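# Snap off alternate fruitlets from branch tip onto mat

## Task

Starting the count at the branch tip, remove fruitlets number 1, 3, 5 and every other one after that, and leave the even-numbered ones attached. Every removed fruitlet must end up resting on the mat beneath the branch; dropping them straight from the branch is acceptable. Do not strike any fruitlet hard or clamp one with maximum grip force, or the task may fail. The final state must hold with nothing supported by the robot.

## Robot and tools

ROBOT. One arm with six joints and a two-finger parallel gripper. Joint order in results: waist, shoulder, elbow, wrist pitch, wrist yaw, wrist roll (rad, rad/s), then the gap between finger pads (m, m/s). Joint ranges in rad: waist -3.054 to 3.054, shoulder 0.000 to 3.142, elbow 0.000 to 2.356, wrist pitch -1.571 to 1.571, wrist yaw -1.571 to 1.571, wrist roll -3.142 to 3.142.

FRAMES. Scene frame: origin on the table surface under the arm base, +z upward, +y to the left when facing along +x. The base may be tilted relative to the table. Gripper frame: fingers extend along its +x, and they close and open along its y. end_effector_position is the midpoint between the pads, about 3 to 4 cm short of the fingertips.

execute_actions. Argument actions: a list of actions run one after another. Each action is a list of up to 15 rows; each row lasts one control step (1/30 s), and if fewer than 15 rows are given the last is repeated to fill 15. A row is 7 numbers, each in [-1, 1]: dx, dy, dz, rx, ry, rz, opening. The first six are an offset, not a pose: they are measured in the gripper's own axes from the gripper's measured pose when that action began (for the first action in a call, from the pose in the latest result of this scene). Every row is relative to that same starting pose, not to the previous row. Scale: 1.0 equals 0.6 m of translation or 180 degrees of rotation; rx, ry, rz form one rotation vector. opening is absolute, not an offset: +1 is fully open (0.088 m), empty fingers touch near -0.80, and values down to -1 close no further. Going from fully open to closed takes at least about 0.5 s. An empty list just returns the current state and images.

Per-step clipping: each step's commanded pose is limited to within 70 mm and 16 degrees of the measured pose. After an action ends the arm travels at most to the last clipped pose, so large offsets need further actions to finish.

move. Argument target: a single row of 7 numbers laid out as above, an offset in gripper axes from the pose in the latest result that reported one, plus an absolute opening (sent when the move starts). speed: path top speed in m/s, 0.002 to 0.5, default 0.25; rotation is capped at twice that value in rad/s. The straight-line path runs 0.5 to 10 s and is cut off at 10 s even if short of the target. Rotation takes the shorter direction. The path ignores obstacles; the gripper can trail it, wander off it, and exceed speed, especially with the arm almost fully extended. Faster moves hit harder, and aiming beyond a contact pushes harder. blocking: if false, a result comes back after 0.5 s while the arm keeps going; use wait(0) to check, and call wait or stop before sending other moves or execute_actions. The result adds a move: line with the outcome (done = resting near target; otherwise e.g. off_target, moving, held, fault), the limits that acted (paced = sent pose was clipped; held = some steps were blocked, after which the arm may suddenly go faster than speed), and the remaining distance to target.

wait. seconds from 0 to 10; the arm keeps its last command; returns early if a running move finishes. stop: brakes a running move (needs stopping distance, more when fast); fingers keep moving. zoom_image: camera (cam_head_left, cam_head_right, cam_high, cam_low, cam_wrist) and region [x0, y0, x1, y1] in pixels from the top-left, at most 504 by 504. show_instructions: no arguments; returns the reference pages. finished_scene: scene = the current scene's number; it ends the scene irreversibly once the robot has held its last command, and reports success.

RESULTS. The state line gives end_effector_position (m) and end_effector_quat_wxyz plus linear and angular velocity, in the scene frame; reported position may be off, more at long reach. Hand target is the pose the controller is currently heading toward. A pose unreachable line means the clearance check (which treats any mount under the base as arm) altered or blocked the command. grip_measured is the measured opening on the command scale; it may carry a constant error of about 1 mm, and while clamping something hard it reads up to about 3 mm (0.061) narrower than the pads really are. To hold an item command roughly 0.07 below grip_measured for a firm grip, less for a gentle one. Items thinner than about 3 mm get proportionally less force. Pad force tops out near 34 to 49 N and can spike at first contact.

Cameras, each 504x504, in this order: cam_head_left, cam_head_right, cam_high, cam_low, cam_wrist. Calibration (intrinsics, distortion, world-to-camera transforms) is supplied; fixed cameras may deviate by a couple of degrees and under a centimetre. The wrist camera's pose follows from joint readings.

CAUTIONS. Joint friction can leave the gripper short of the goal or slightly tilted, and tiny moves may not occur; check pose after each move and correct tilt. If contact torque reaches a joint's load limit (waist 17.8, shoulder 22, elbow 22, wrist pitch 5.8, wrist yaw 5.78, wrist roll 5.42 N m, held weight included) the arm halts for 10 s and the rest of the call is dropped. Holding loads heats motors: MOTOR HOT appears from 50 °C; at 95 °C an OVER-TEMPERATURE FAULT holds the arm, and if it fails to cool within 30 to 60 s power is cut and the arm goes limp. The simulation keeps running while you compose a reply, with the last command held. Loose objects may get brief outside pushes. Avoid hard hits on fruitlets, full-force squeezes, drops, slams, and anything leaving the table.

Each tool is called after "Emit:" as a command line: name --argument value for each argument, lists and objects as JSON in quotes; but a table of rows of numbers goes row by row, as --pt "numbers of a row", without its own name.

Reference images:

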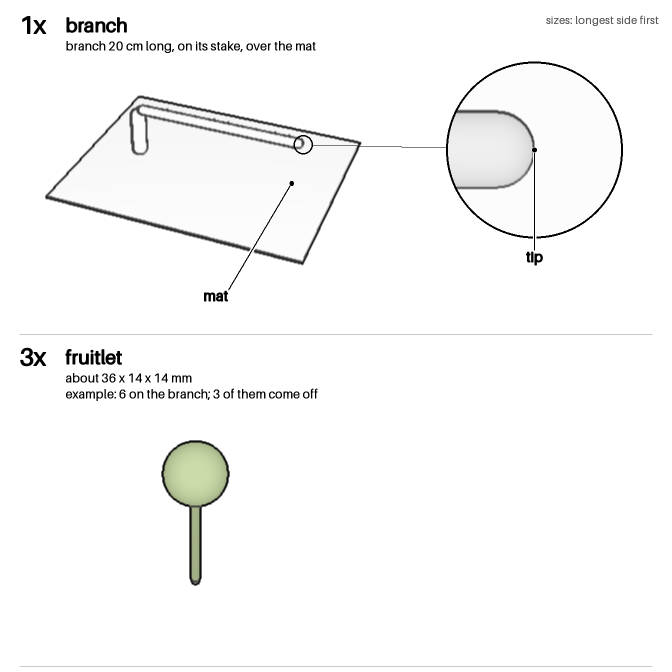

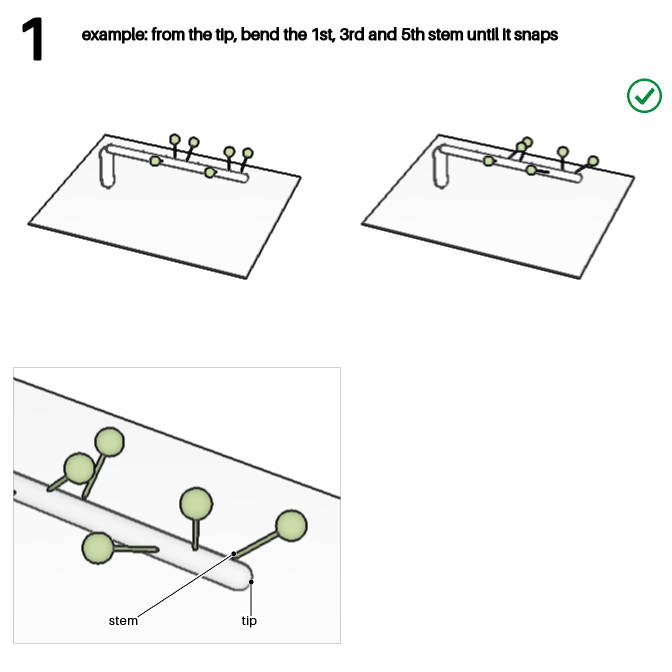

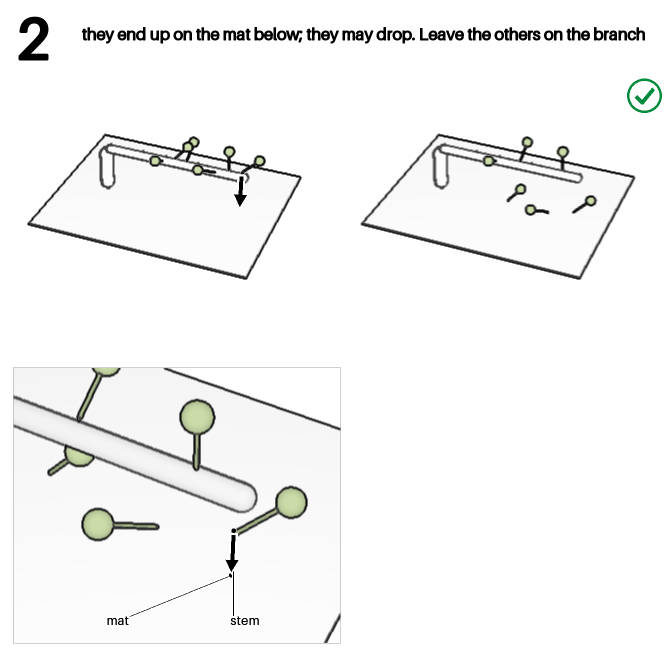

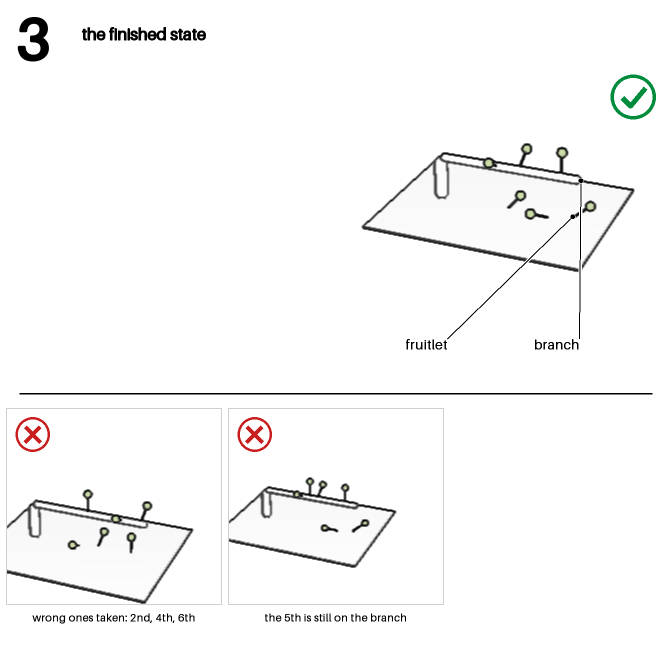

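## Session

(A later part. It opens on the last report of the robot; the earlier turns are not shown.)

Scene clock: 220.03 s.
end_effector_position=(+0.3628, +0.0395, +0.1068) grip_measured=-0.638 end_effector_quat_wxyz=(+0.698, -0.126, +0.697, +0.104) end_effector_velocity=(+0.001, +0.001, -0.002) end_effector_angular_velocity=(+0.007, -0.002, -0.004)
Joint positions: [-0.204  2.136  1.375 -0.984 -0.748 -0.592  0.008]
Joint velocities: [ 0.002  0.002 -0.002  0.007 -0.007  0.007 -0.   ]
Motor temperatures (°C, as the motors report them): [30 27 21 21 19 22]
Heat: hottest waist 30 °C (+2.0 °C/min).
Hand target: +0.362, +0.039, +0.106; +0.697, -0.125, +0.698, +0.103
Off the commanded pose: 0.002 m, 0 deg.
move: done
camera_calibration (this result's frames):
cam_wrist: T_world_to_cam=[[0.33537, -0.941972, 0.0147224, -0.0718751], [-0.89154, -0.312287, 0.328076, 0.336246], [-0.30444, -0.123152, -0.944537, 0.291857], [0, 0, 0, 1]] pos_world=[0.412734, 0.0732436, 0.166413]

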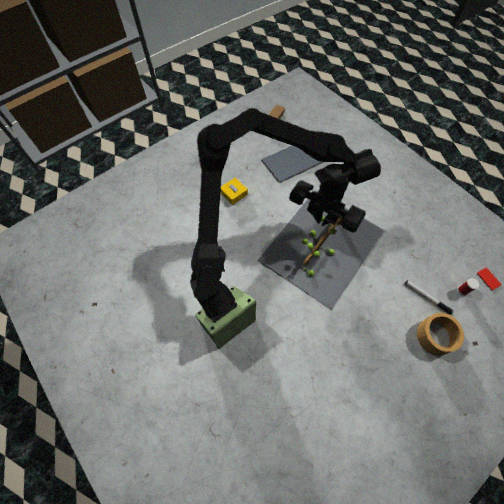

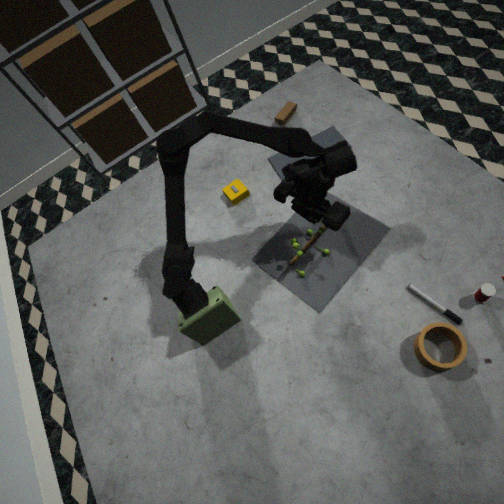

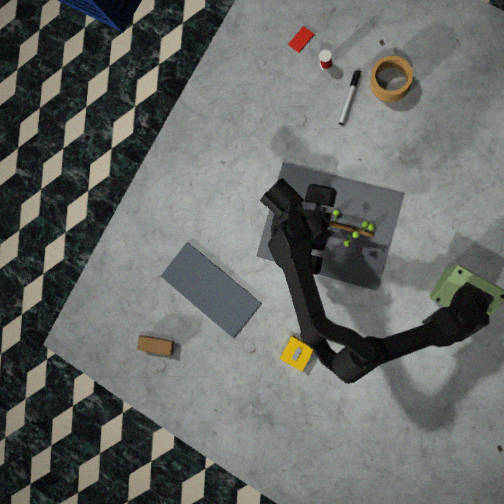

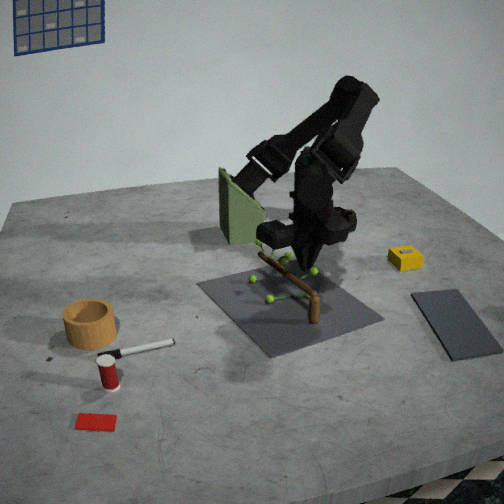

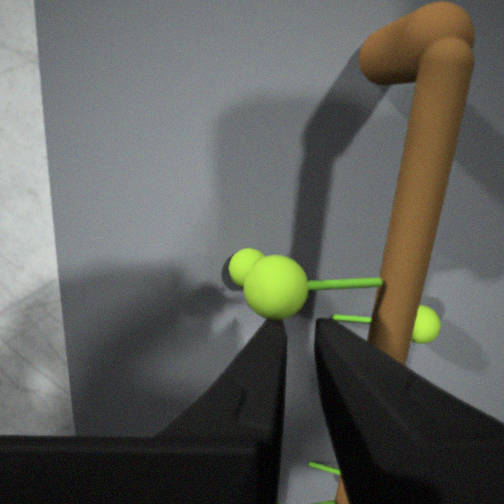

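Emit:
move --target '[-0.08,0,0,0,0,0,-0.64]' --speed 0.1

Emit:
move --target '[0,-0.018,-0.13,0,0,0,-0.64]' --speed 0.15

Emit:
zoom_image --camera "cam_low" --region '[200, 200, 340, 320]'

Scene clock: 231.50 s.
end_effector_position=(+0.3604, +0.0399, +0.1494) grip_measured=-0.638 end_effector_quat_wxyz=(+0.695, -0.119, +0.702, +0.105) end_effector_velocity=(+0.004, +0.007, +0.003) end_effector_angular_velocity=(+0.017, -0.014, +0.047)
Joint positions: [-0.286  2.133  1.493 -1.198 -0.734 -0.705  0.008]
Joint velocities: [ 0.002 -0.007  0.012 -0.007 -0.022 -0.037  0.   ]
Motor temperatures (°C, as the motors report them): [30 28 21 21 19 22]
Heat: hottest waist 30 °C (+2.0 °C/min).
Hand target: +0.362, +0.041, +0.155; +0.698, -0.126, +0.698, +0.105
Off the commanded pose: 0.006 m, 1 deg.
move: done
camera_calibration (this result's frames):
cam_wrist: T_world_to_cam=[[0.32712, -0.944979, 0.0027651, -0.0665164], [-0.890306, -0.307211, 0.336121, 0.31842], [-0.316778, -0.112414, -0.941815, 0.335066], [0, 0, 0, 1]] pos_world=[0.411391, 0.0726315, 0.208726]

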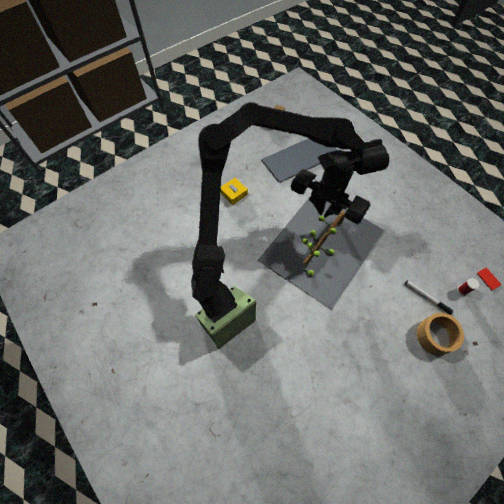

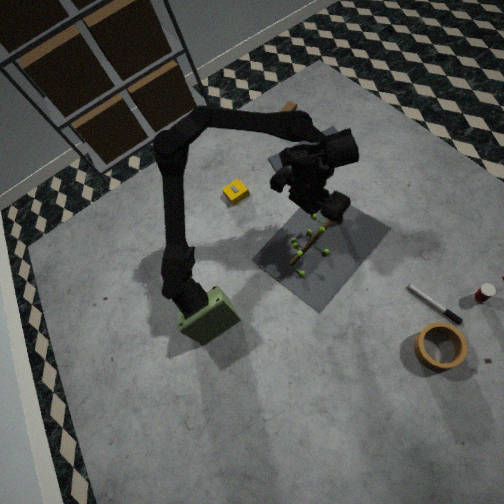

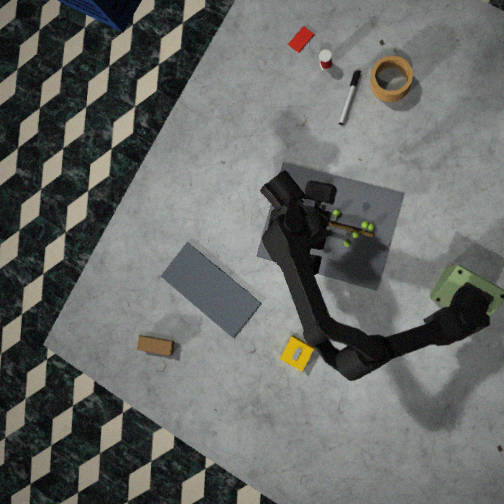

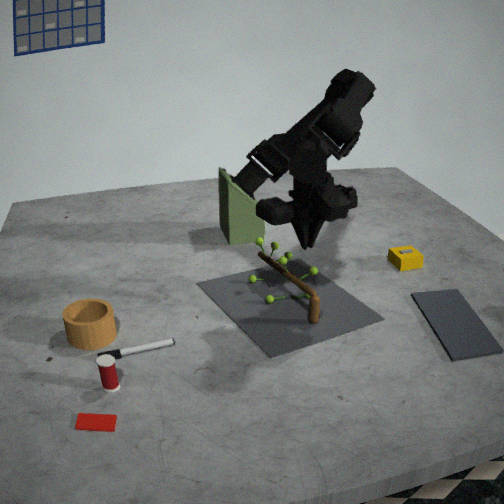

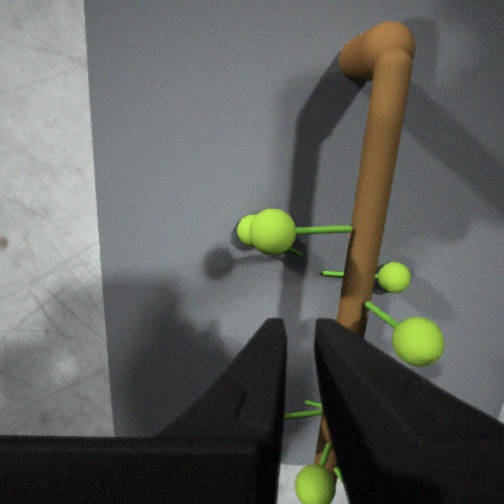

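Scene clock: 232.43 s.
end_effector_position=(+0.2909, +0.0063, +0.1481) grip_measured=-0.638 end_effector_quat_wxyz=(+0.693, -0.115, +0.704, +0.107) end_effector_velocity=(-0.003, -0.001, +0.002) end_effector_angular_velocity=(-0.009, -0.006, +0.022)
Joint positions: [-0.416  2.021  1.189 -1.125 -0.696 -0.873  0.008]
Joint velocities: [-0.007 -0.017 -0.017  0.007  0.007 -0.022  0.   ]
Motor temperatures (°C, as the motors report them): [30 28 21 21 19 22]
Heat: hottest waist 30 °C (+2.0 °C/min).
Hand target: +0.289, +0.006, +0.150; +0.694, -0.119, +0.702, +0.105
Off the commanded pose: 0.003 m, 1 deg.
move: done
camera_calibration (this result's frames):
cam_wrist: T_world_to_cam=[[0.32359, -0.946175, -0.00652171, -0.0730941], [-0.889031, -0.306392, 0.340216, 0.245652], [-0.323902, -0.104293, -0.940325, 0.309887], [0, 0, 0, 1]] pos_world=[0.342418, 0.038425, 0.207343]

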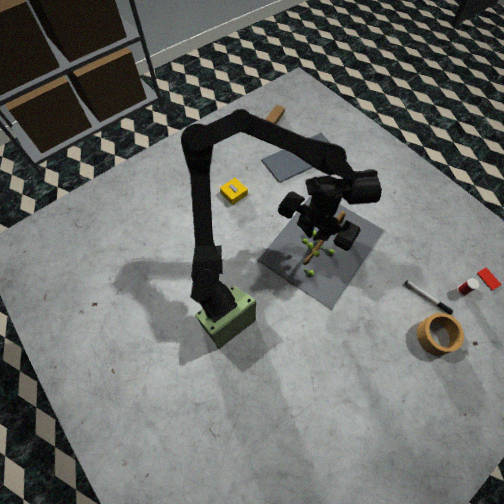

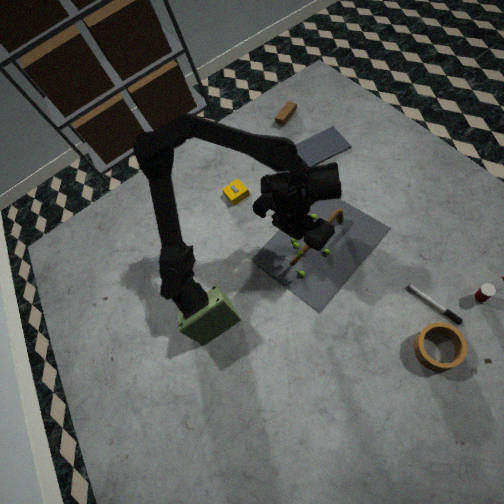

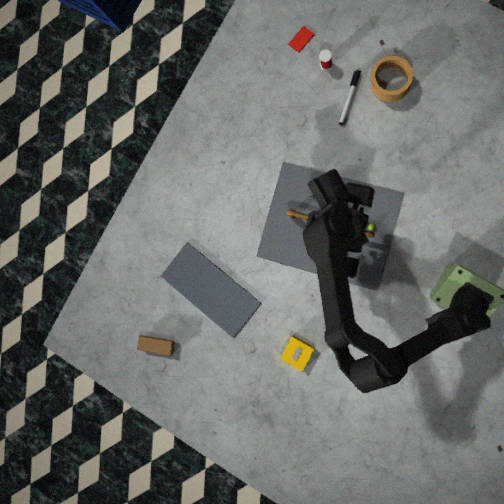

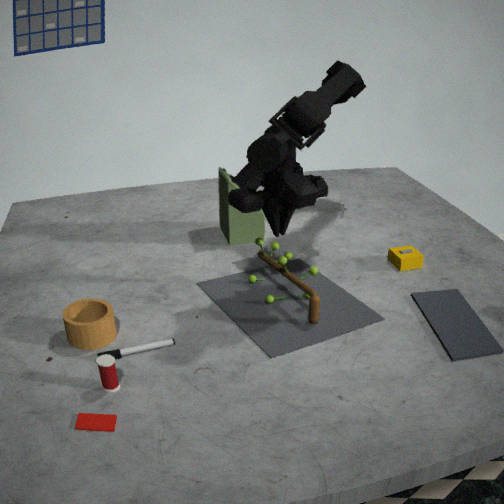

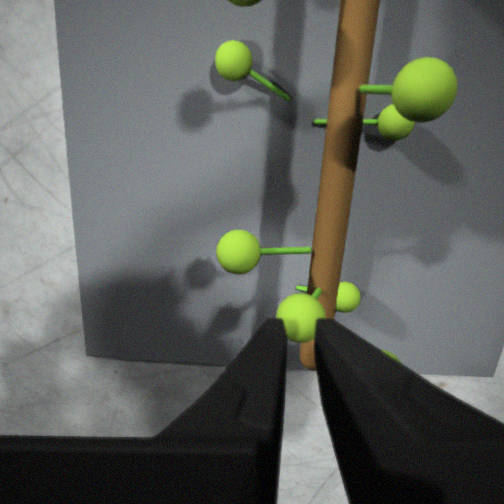

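Region (200, 200, 340, 320) of cam_low's 504x504 image, scaled by 3.600, with more detail than that image has; it fills the top 432 rows of this view, and the rest is white.

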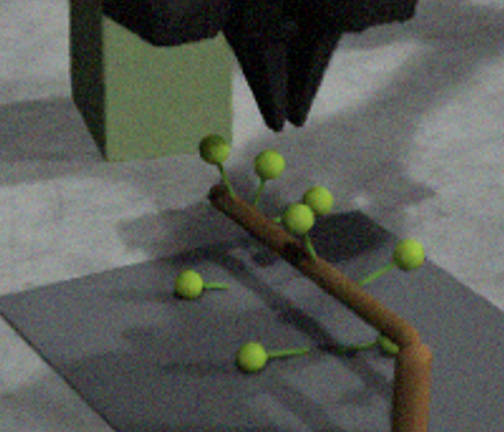

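Emit:
move --target '[0.022,0,0,0,0,0,-0.6]' --speed 0.015

Emit:
move --target '[0.02,0.028,-0.004,0,0,0,-0.6]' --speed 0.012

Emit:
zoom_image --camera "cam_low" --region '[200, 200, 340, 320]'

Scene clock: 257.00 s.
end_effector_position=(+0.2919, +0.0064, +0.1372) grip_measured=-0.602 end_effector_quat_wxyz=(+0.693, -0.120, +0.703, +0.107) end_effector_velocity=(-0.000, +0.000, -0.000) end_effector_angular_velocity=(+0.005, -0.007, -0.007)
Joint positions: [-0.39   2.021  1.158 -1.067 -0.701 -0.843  0.009]
Joint velocities: [-0.002 -0.002 -0.007  0.007 -0.007  0.007 -0.   ]
Motor temperatures (°C, as the motors report them): [30 28 21 21 19 22]
Heat: hottest waist 30 °C (+1.0 °C/min).
Hand target: +0.291, +0.006, +0.135; +0.693, -0.115, +0.704, +0.107
Off the commanded pose: 0.003 m, 1 deg.
move: done
camera_calibration (this result's frames):
cam_wrist: T_world_to_cam=[[0.329768, -0.944062, 0.000473568, -0.0761348], [-0.887804, -0.309946, 0.340202, 0.250002], [-0.321025, -0.112608, -0.940352, 0.299139], [0, 0, 0, 1]] pos_world=[0.34309, 0.0392966, 0.196281]

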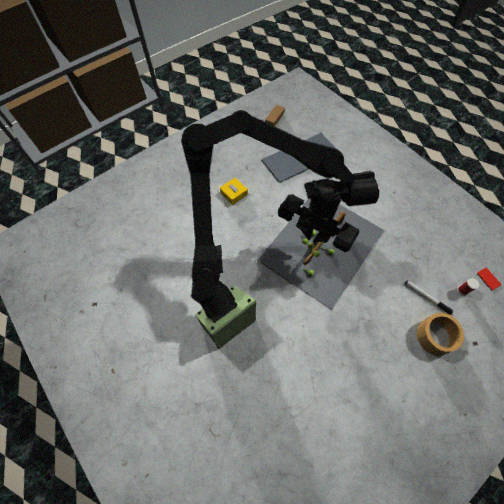

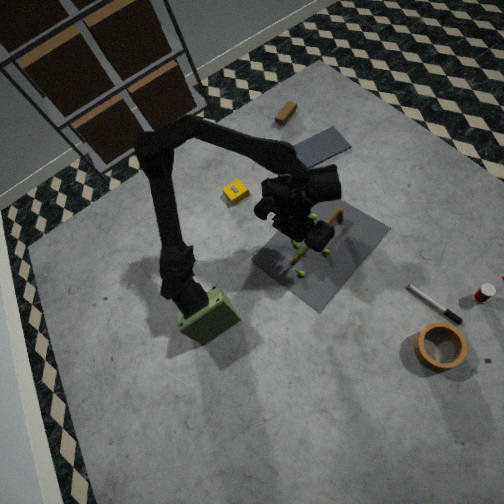

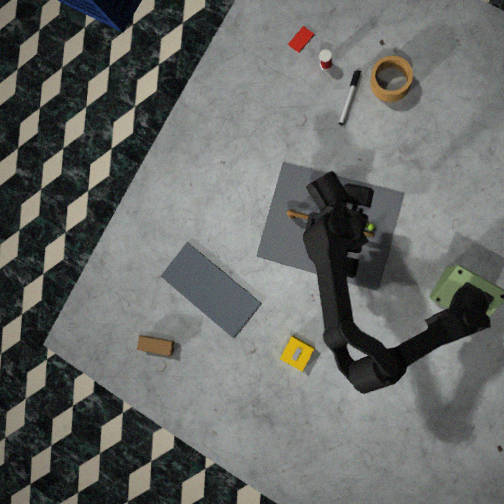

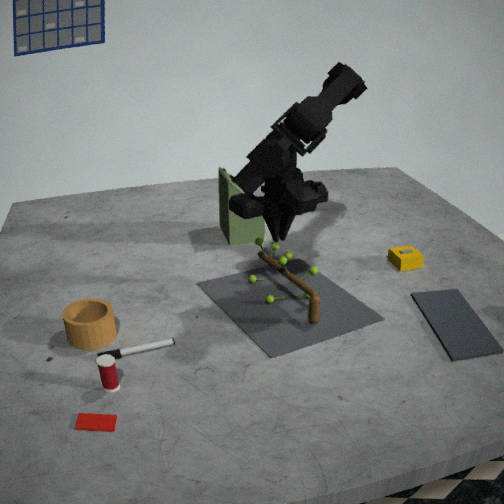

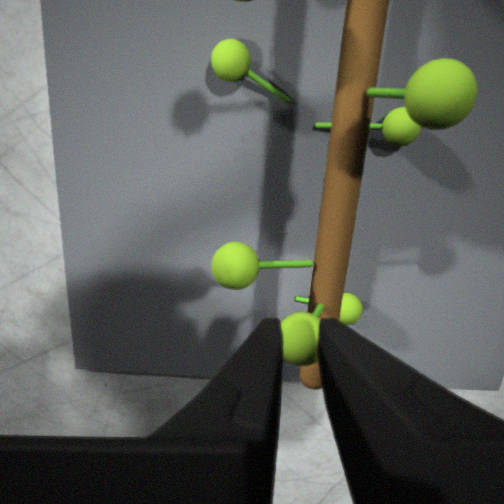

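Scene clock: 258.97 s.
end_effector_position=(+0.2853, +0.0198, +0.1251) grip_measured=-0.602 end_effector_quat_wxyz=(+0.692, -0.119, +0.704, +0.106) end_effector_velocity=(+0.000, +0.001, +0.001) end_effector_angular_velocity=(+0.004, -0.010, -0.004)
Joint positions: [-0.342  1.971  1.092 -1.015 -0.714 -0.784  0.009]
Joint velocities: [-0.002 -0.007 -0.007  0.007 -0.007  0.007 -0.   ]
Motor temperatures (°C, as the motors report them): [30 28 21 21 19 22]
Heat: hottest waist 30 °C (+1.0 °C/min).
Hand target: +0.285, +0.021, +0.125; +0.693, -0.120, +0.703, +0.107
Off the commanded pose: 0.002 m, 0 deg.
move: done
camera_calibration (this result's frames):
cam_wrist: T_world_to_cam=[[0.328264, -0.944586, 0.000626845, -0.060892], [-0.887212, -0.308097, 0.343412, 0.251721], [-0.324189, -0.113286, -0.939185, 0.287942], [0, 0, 0, 1]] pos_world=[0.336666, 0.0526567, 0.184024]

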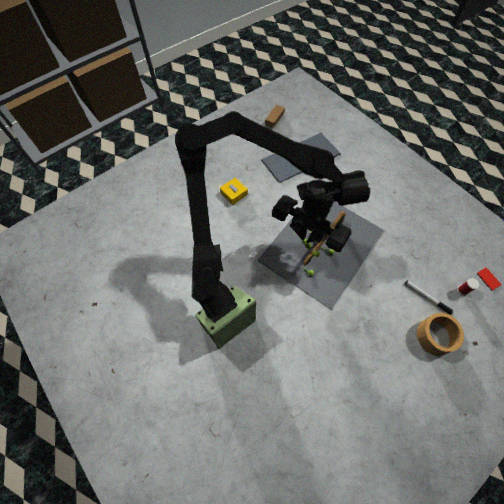

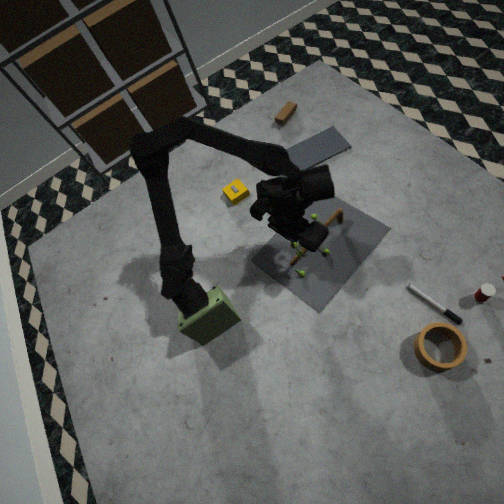

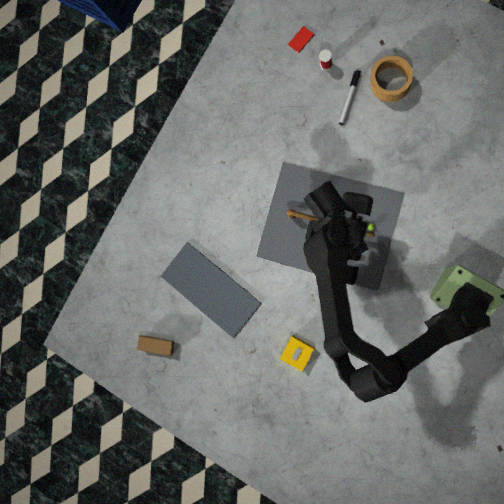

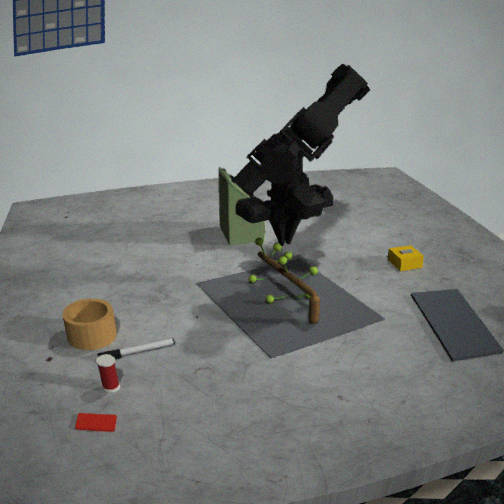

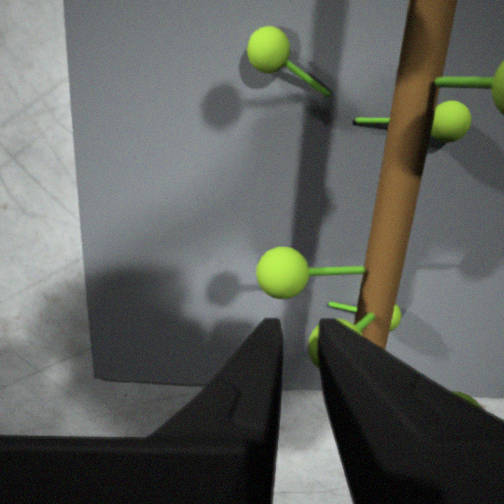

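Region (200, 200, 340, 320) of cam_low's 504x504 image, scaled by 3.600, with more detail than that image has; it fills the top 432 rows of this view, and the rest is white.

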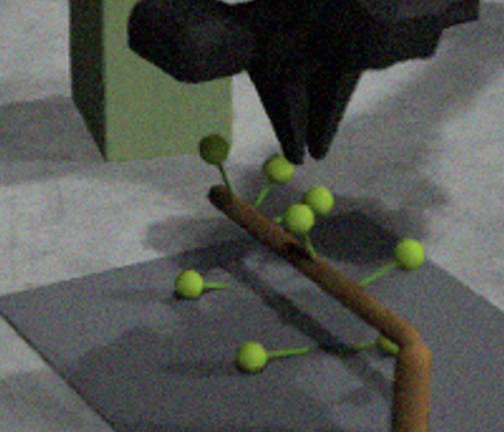

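Emit:
move --target '[-0.008,-0.042,0.004,0,0,0,-0.8]' --speed 0.03

Emit:
move --target '[0.028,0,0,0,0,0,-0.8]' --speed 0.012

Emit:
zoom_image --camera "cam_low" --region '[200, 200, 340, 320]'

Scene clock: 270.10 s.
end_effector_position=(+0.2945, -0.0004, +0.1295) grip_measured=-0.798 end_effector_quat_wxyz=(+0.692, -0.119, +0.703, +0.108) end_effector_velocity=(-0.002, +0.003, +0.001) end_effector_angular_velocity=(+0.018, +0.016, -0.001)
Joint positions: [-0.385  2.052  1.156 -1.033 -0.703 -0.841  0.   ]
Joint velocities: [-0.002  0.007  0.012 -0.037 -0.007 -0.022  0.   ]
Motor temperatures (°C, as the motors report them): [29 27 21 21 19 22]
Heat: hottest waist 29 °C (-1.0 °C/min).
Hand target: +0.295, -0.003, +0.130; +0.692, -0.119, +0.704, +0.106
Off the commanded pose: 0.003 m, 0 deg.
move: done
camera_calibration (this result's frames):
cam_wrist: T_world_to_cam=[[0.331113, -0.943589, -0.00189965, -0.0835186], [-0.886885, -0.311901, 0.340811, 0.252397], [-0.322178, -0.111162, -0.94013, 0.292301], [0, 0, 0, 1]] pos_world=[0.345675, 0.0324085, 0.188622]

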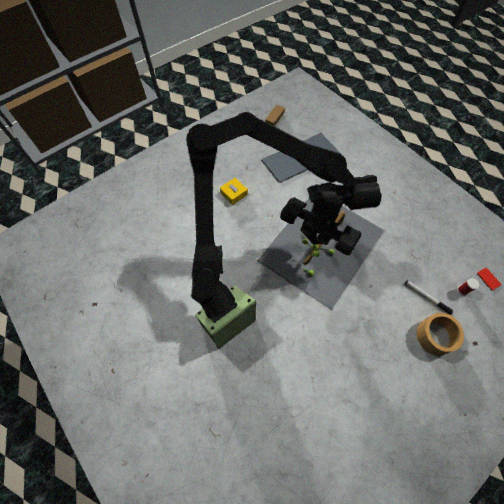

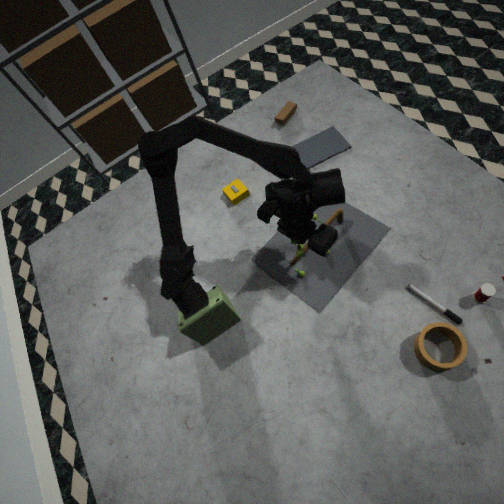

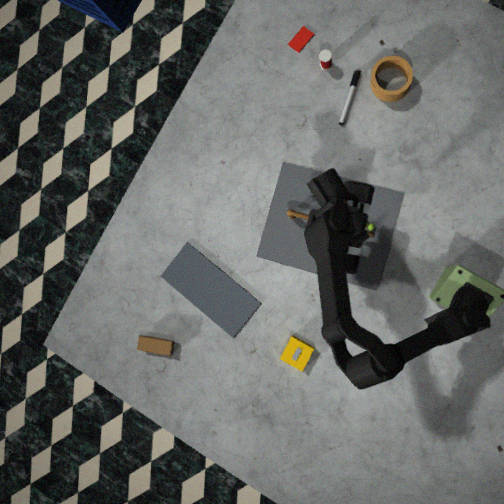

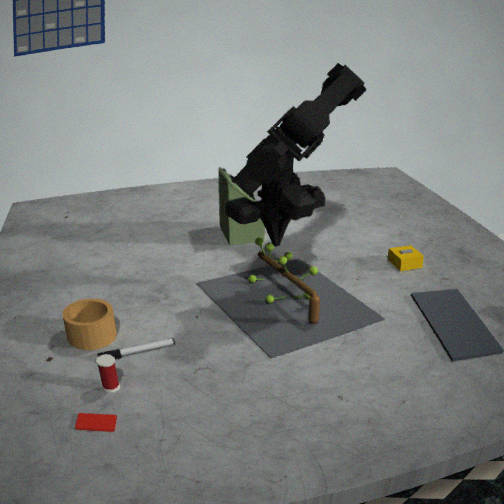

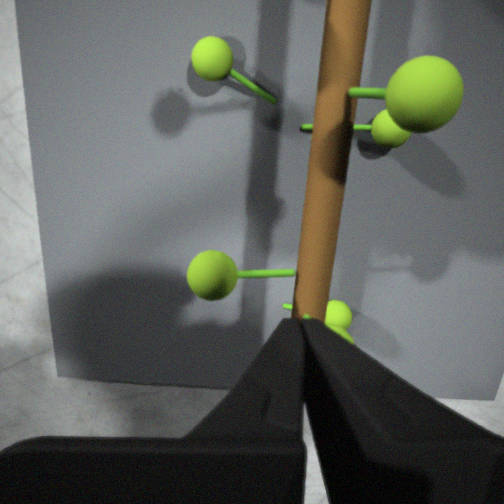

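Scene clock: 271.73 s.
end_effector_position=(+0.2962, +0.0004, +0.1158) grip_measured=-0.798 end_effector_quat_wxyz=(+0.694, -0.125, +0.701, +0.108) end_effector_velocity=(-0.000, +0.003, +0.000) end_effector_angular_velocity=(+0.022, -0.007, +0.001)
Joint positions: [-0.352  2.053  1.12  -0.957 -0.712 -0.8    0.   ]
Joint velocities: [-0.002 -0.002 -0.002 -0.007 -0.022 -0.007  0.   ]
Motor temperatures (°C, as the motors report them): [29 27 21 21 19 22]
Heat: hottest waist 29 °C (-1.0 °C/min).
Hand target: +0.294, -0.001, +0.113; +0.692, -0.119, +0.703, +0.108
Off the commanded pose: 0.004 m, 1 deg.
move: done
camera_calibration (this result's frames):
cam_wrist: T_world_to_cam=[[0.339448, -0.940604, 0.00627418, -0.0867785], [-0.886184, -0.317558, 0.337393, 0.259055], [-0.315361, -0.120087, -0.941343, 0.278144], [0, 0, 0, 1]] pos_world=[0.346743, 0.0340426, 0.17497]

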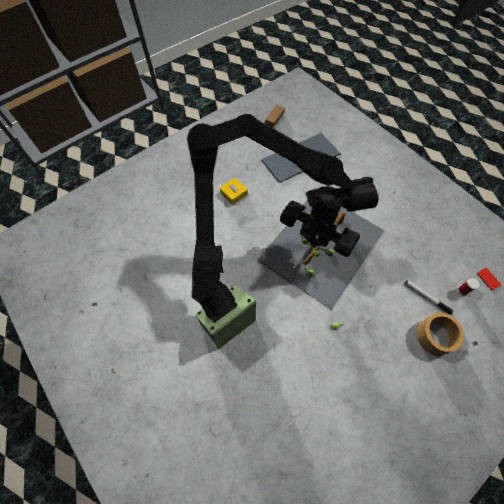

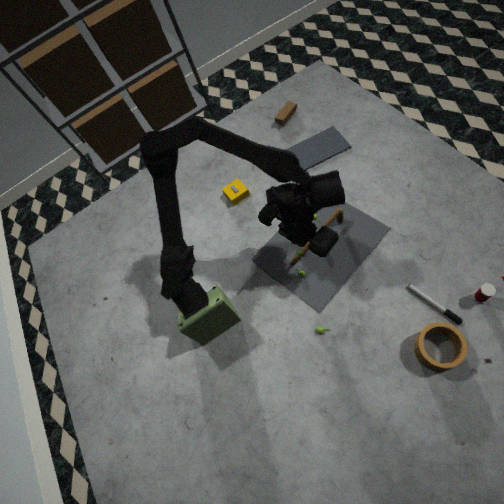

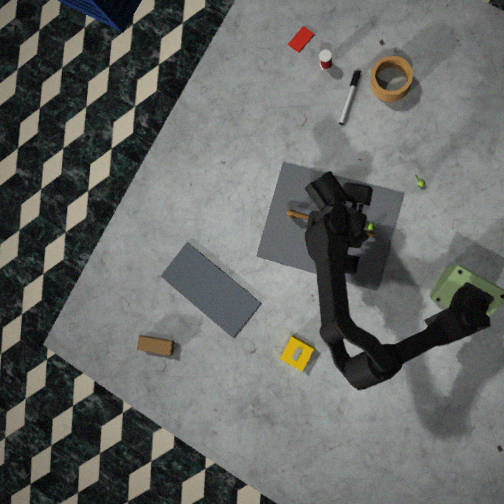

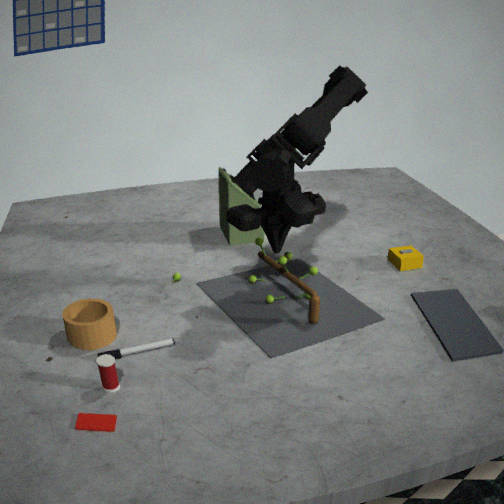

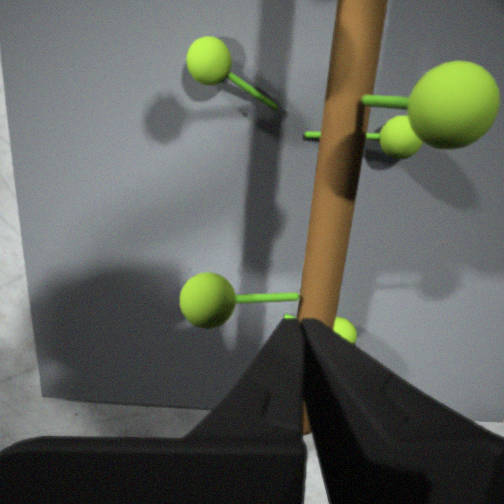

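Region (200, 200, 340, 320) of cam_low's 504x504 image, scaled by 3.600, with more detail than that image has; it fills the top 432 rows of this view, and the rest is white.

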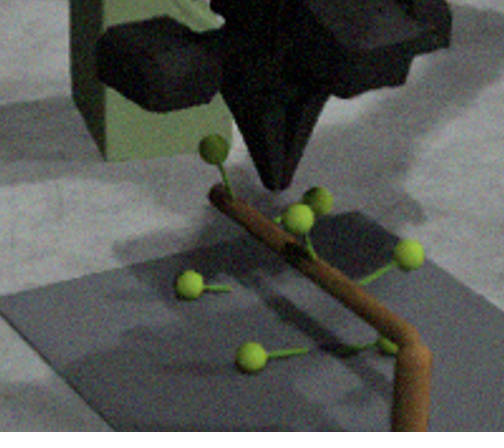

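Emit:
move --target '[-0.07,0,0,0,0,0,-0.8]' --speed 0.08

Emit:
move --target '[0.05,-0.253,-0.24,0,0,0,-0.1]' --speed 0.15

Scene clock: 286.50 s.
end_effector_position=(+0.2943, +0.0012, +0.1529) grip_measured=-0.798 end_effector_quat_wxyz=(+0.691, -0.118, +0.705, +0.110) end_effector_velocity=(-0.001, -0.002, +0.002) end_effector_angular_velocity=(-0.019, +0.009, +0.022)
Joint positions: [-0.43   2.045  1.223 -1.15  -0.687 -0.901  0.   ]
Joint velocities: [-0.002 -0.002  0.007 -0.007  0.022 -0.022  0.   ]
Motor temperatures (°C, as the motors report them): [29 27 21 21 19 22]
Heat: hottest waist 29 °C (-1.0 °C/min).
Hand target: +0.296, +0.001, +0.158; +0.694, -0.125, +0.701, +0.108
Off the commanded pose: 0.005 m, 1 deg.
move: done
camera_calibration (this result's frames):
cam_wrist: T_world_to_cam=[[0.332193, -0.943189, -0.0065413, -0.0814634], [-0.885044, -0.314098, 0.343568, 0.243794], [-0.326104, -0.108342, -0.939105, 0.315407], [0, 0, 0, 1]] pos_world=[0.345686, 0.0339117, 0.211907]

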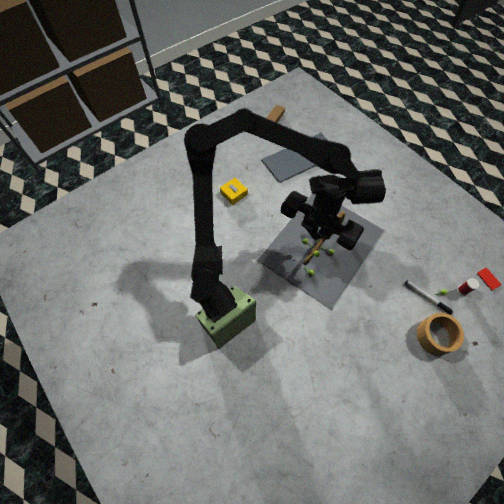

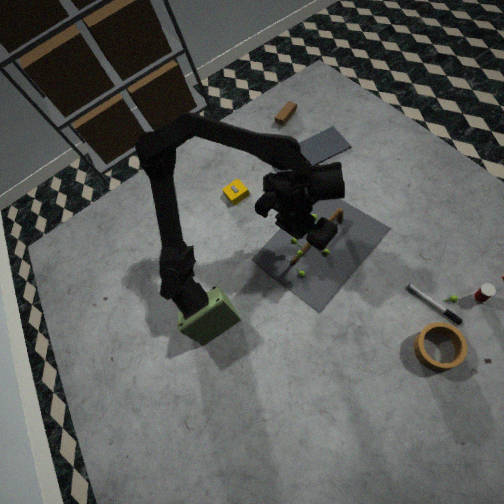

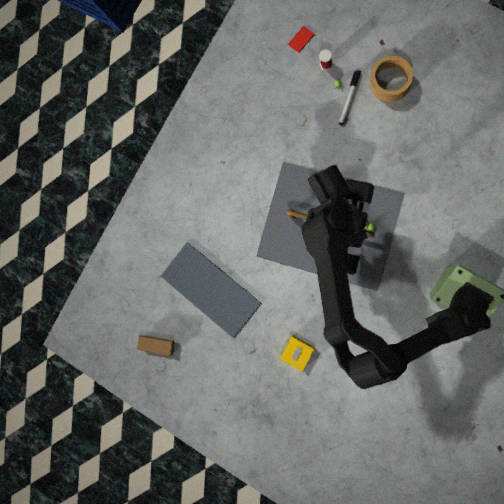

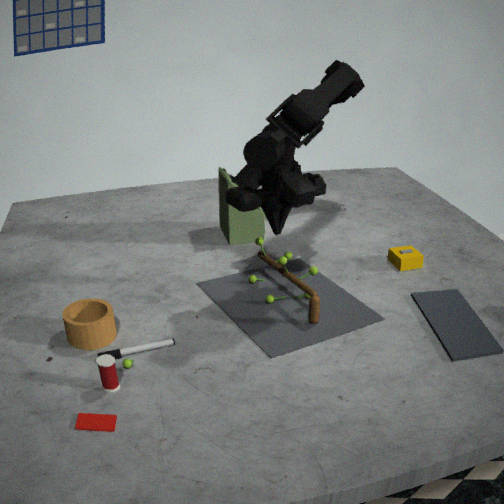

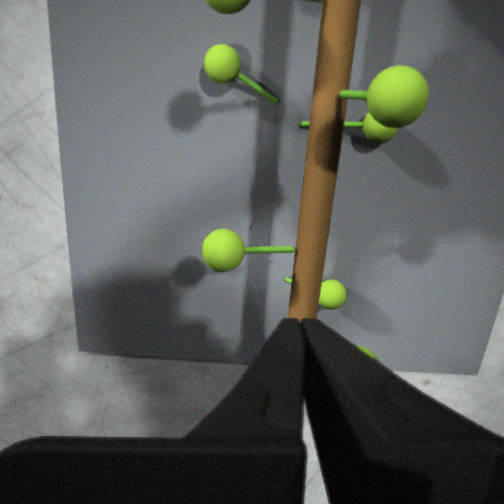

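Scene clock: 288.40 s.
end_effector_position=(+0.2044, -0.1840, +0.1262) grip_measured=-0.102 end_effector_quat_wxyz=(+0.690, -0.116, +0.705, +0.112) end_effector_velocity=(-0.003, -0.002, -0.003) end_effector_angular_velocity=(+0.002, +0.008, +0.002)
Joint positions: [-0.875  2.522  1.241 -0.95  -0.46  -1.362  0.034]
Joint velocities: [-0.002  0.012 -0.002  0.007  0.007 -0.007 -0.   ]
Motor temperatures (°C, as the motors report them): [29 27 21 21 19 22]
Heat: hottest waist 29 °C (-1.0 °C/min).
Hand target: +0.204, -0.188, +0.126; +0.690, -0.117, +0.705, +0.111
Off the commanded pose: 0.005 m, 0 deg.
move: done
camera_calibration (this result's frames):
cam_wrist: T_world_to_cam=[[0.331859, -0.943239, -0.0130165, -0.225585], [-0.884287, -0.315864, 0.343899, 0.11476], [-0.32849, -0.102616, -0.938917, 0.242414], [0, 0, 0, 1]] pos_world=[0.255974, -0.151657, 0.185205]

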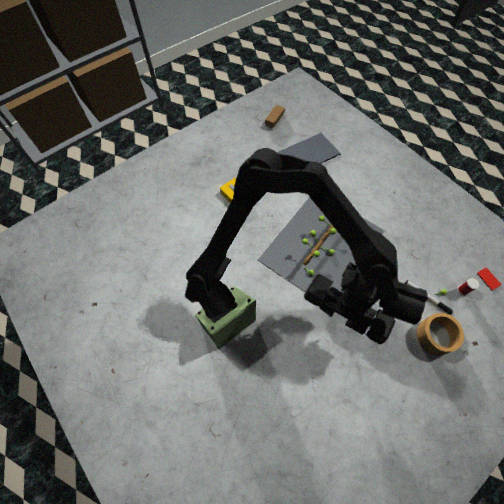

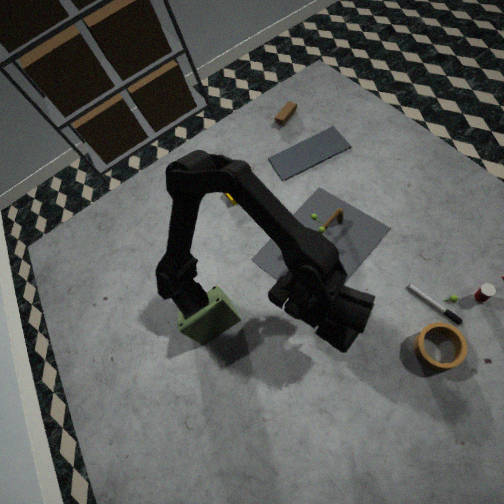

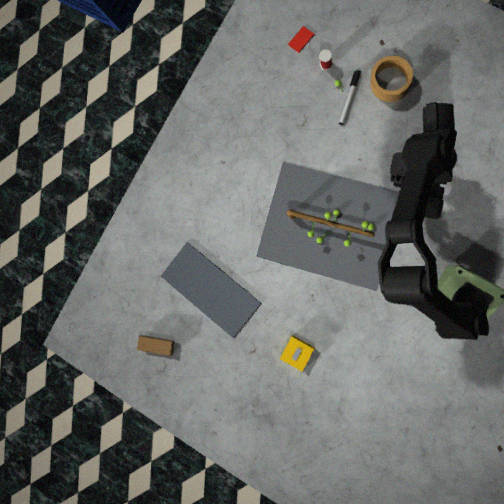

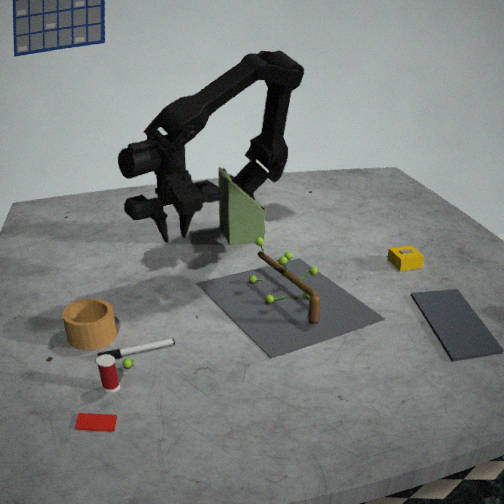

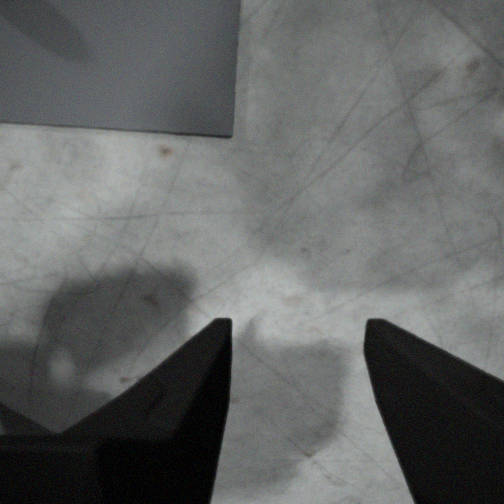

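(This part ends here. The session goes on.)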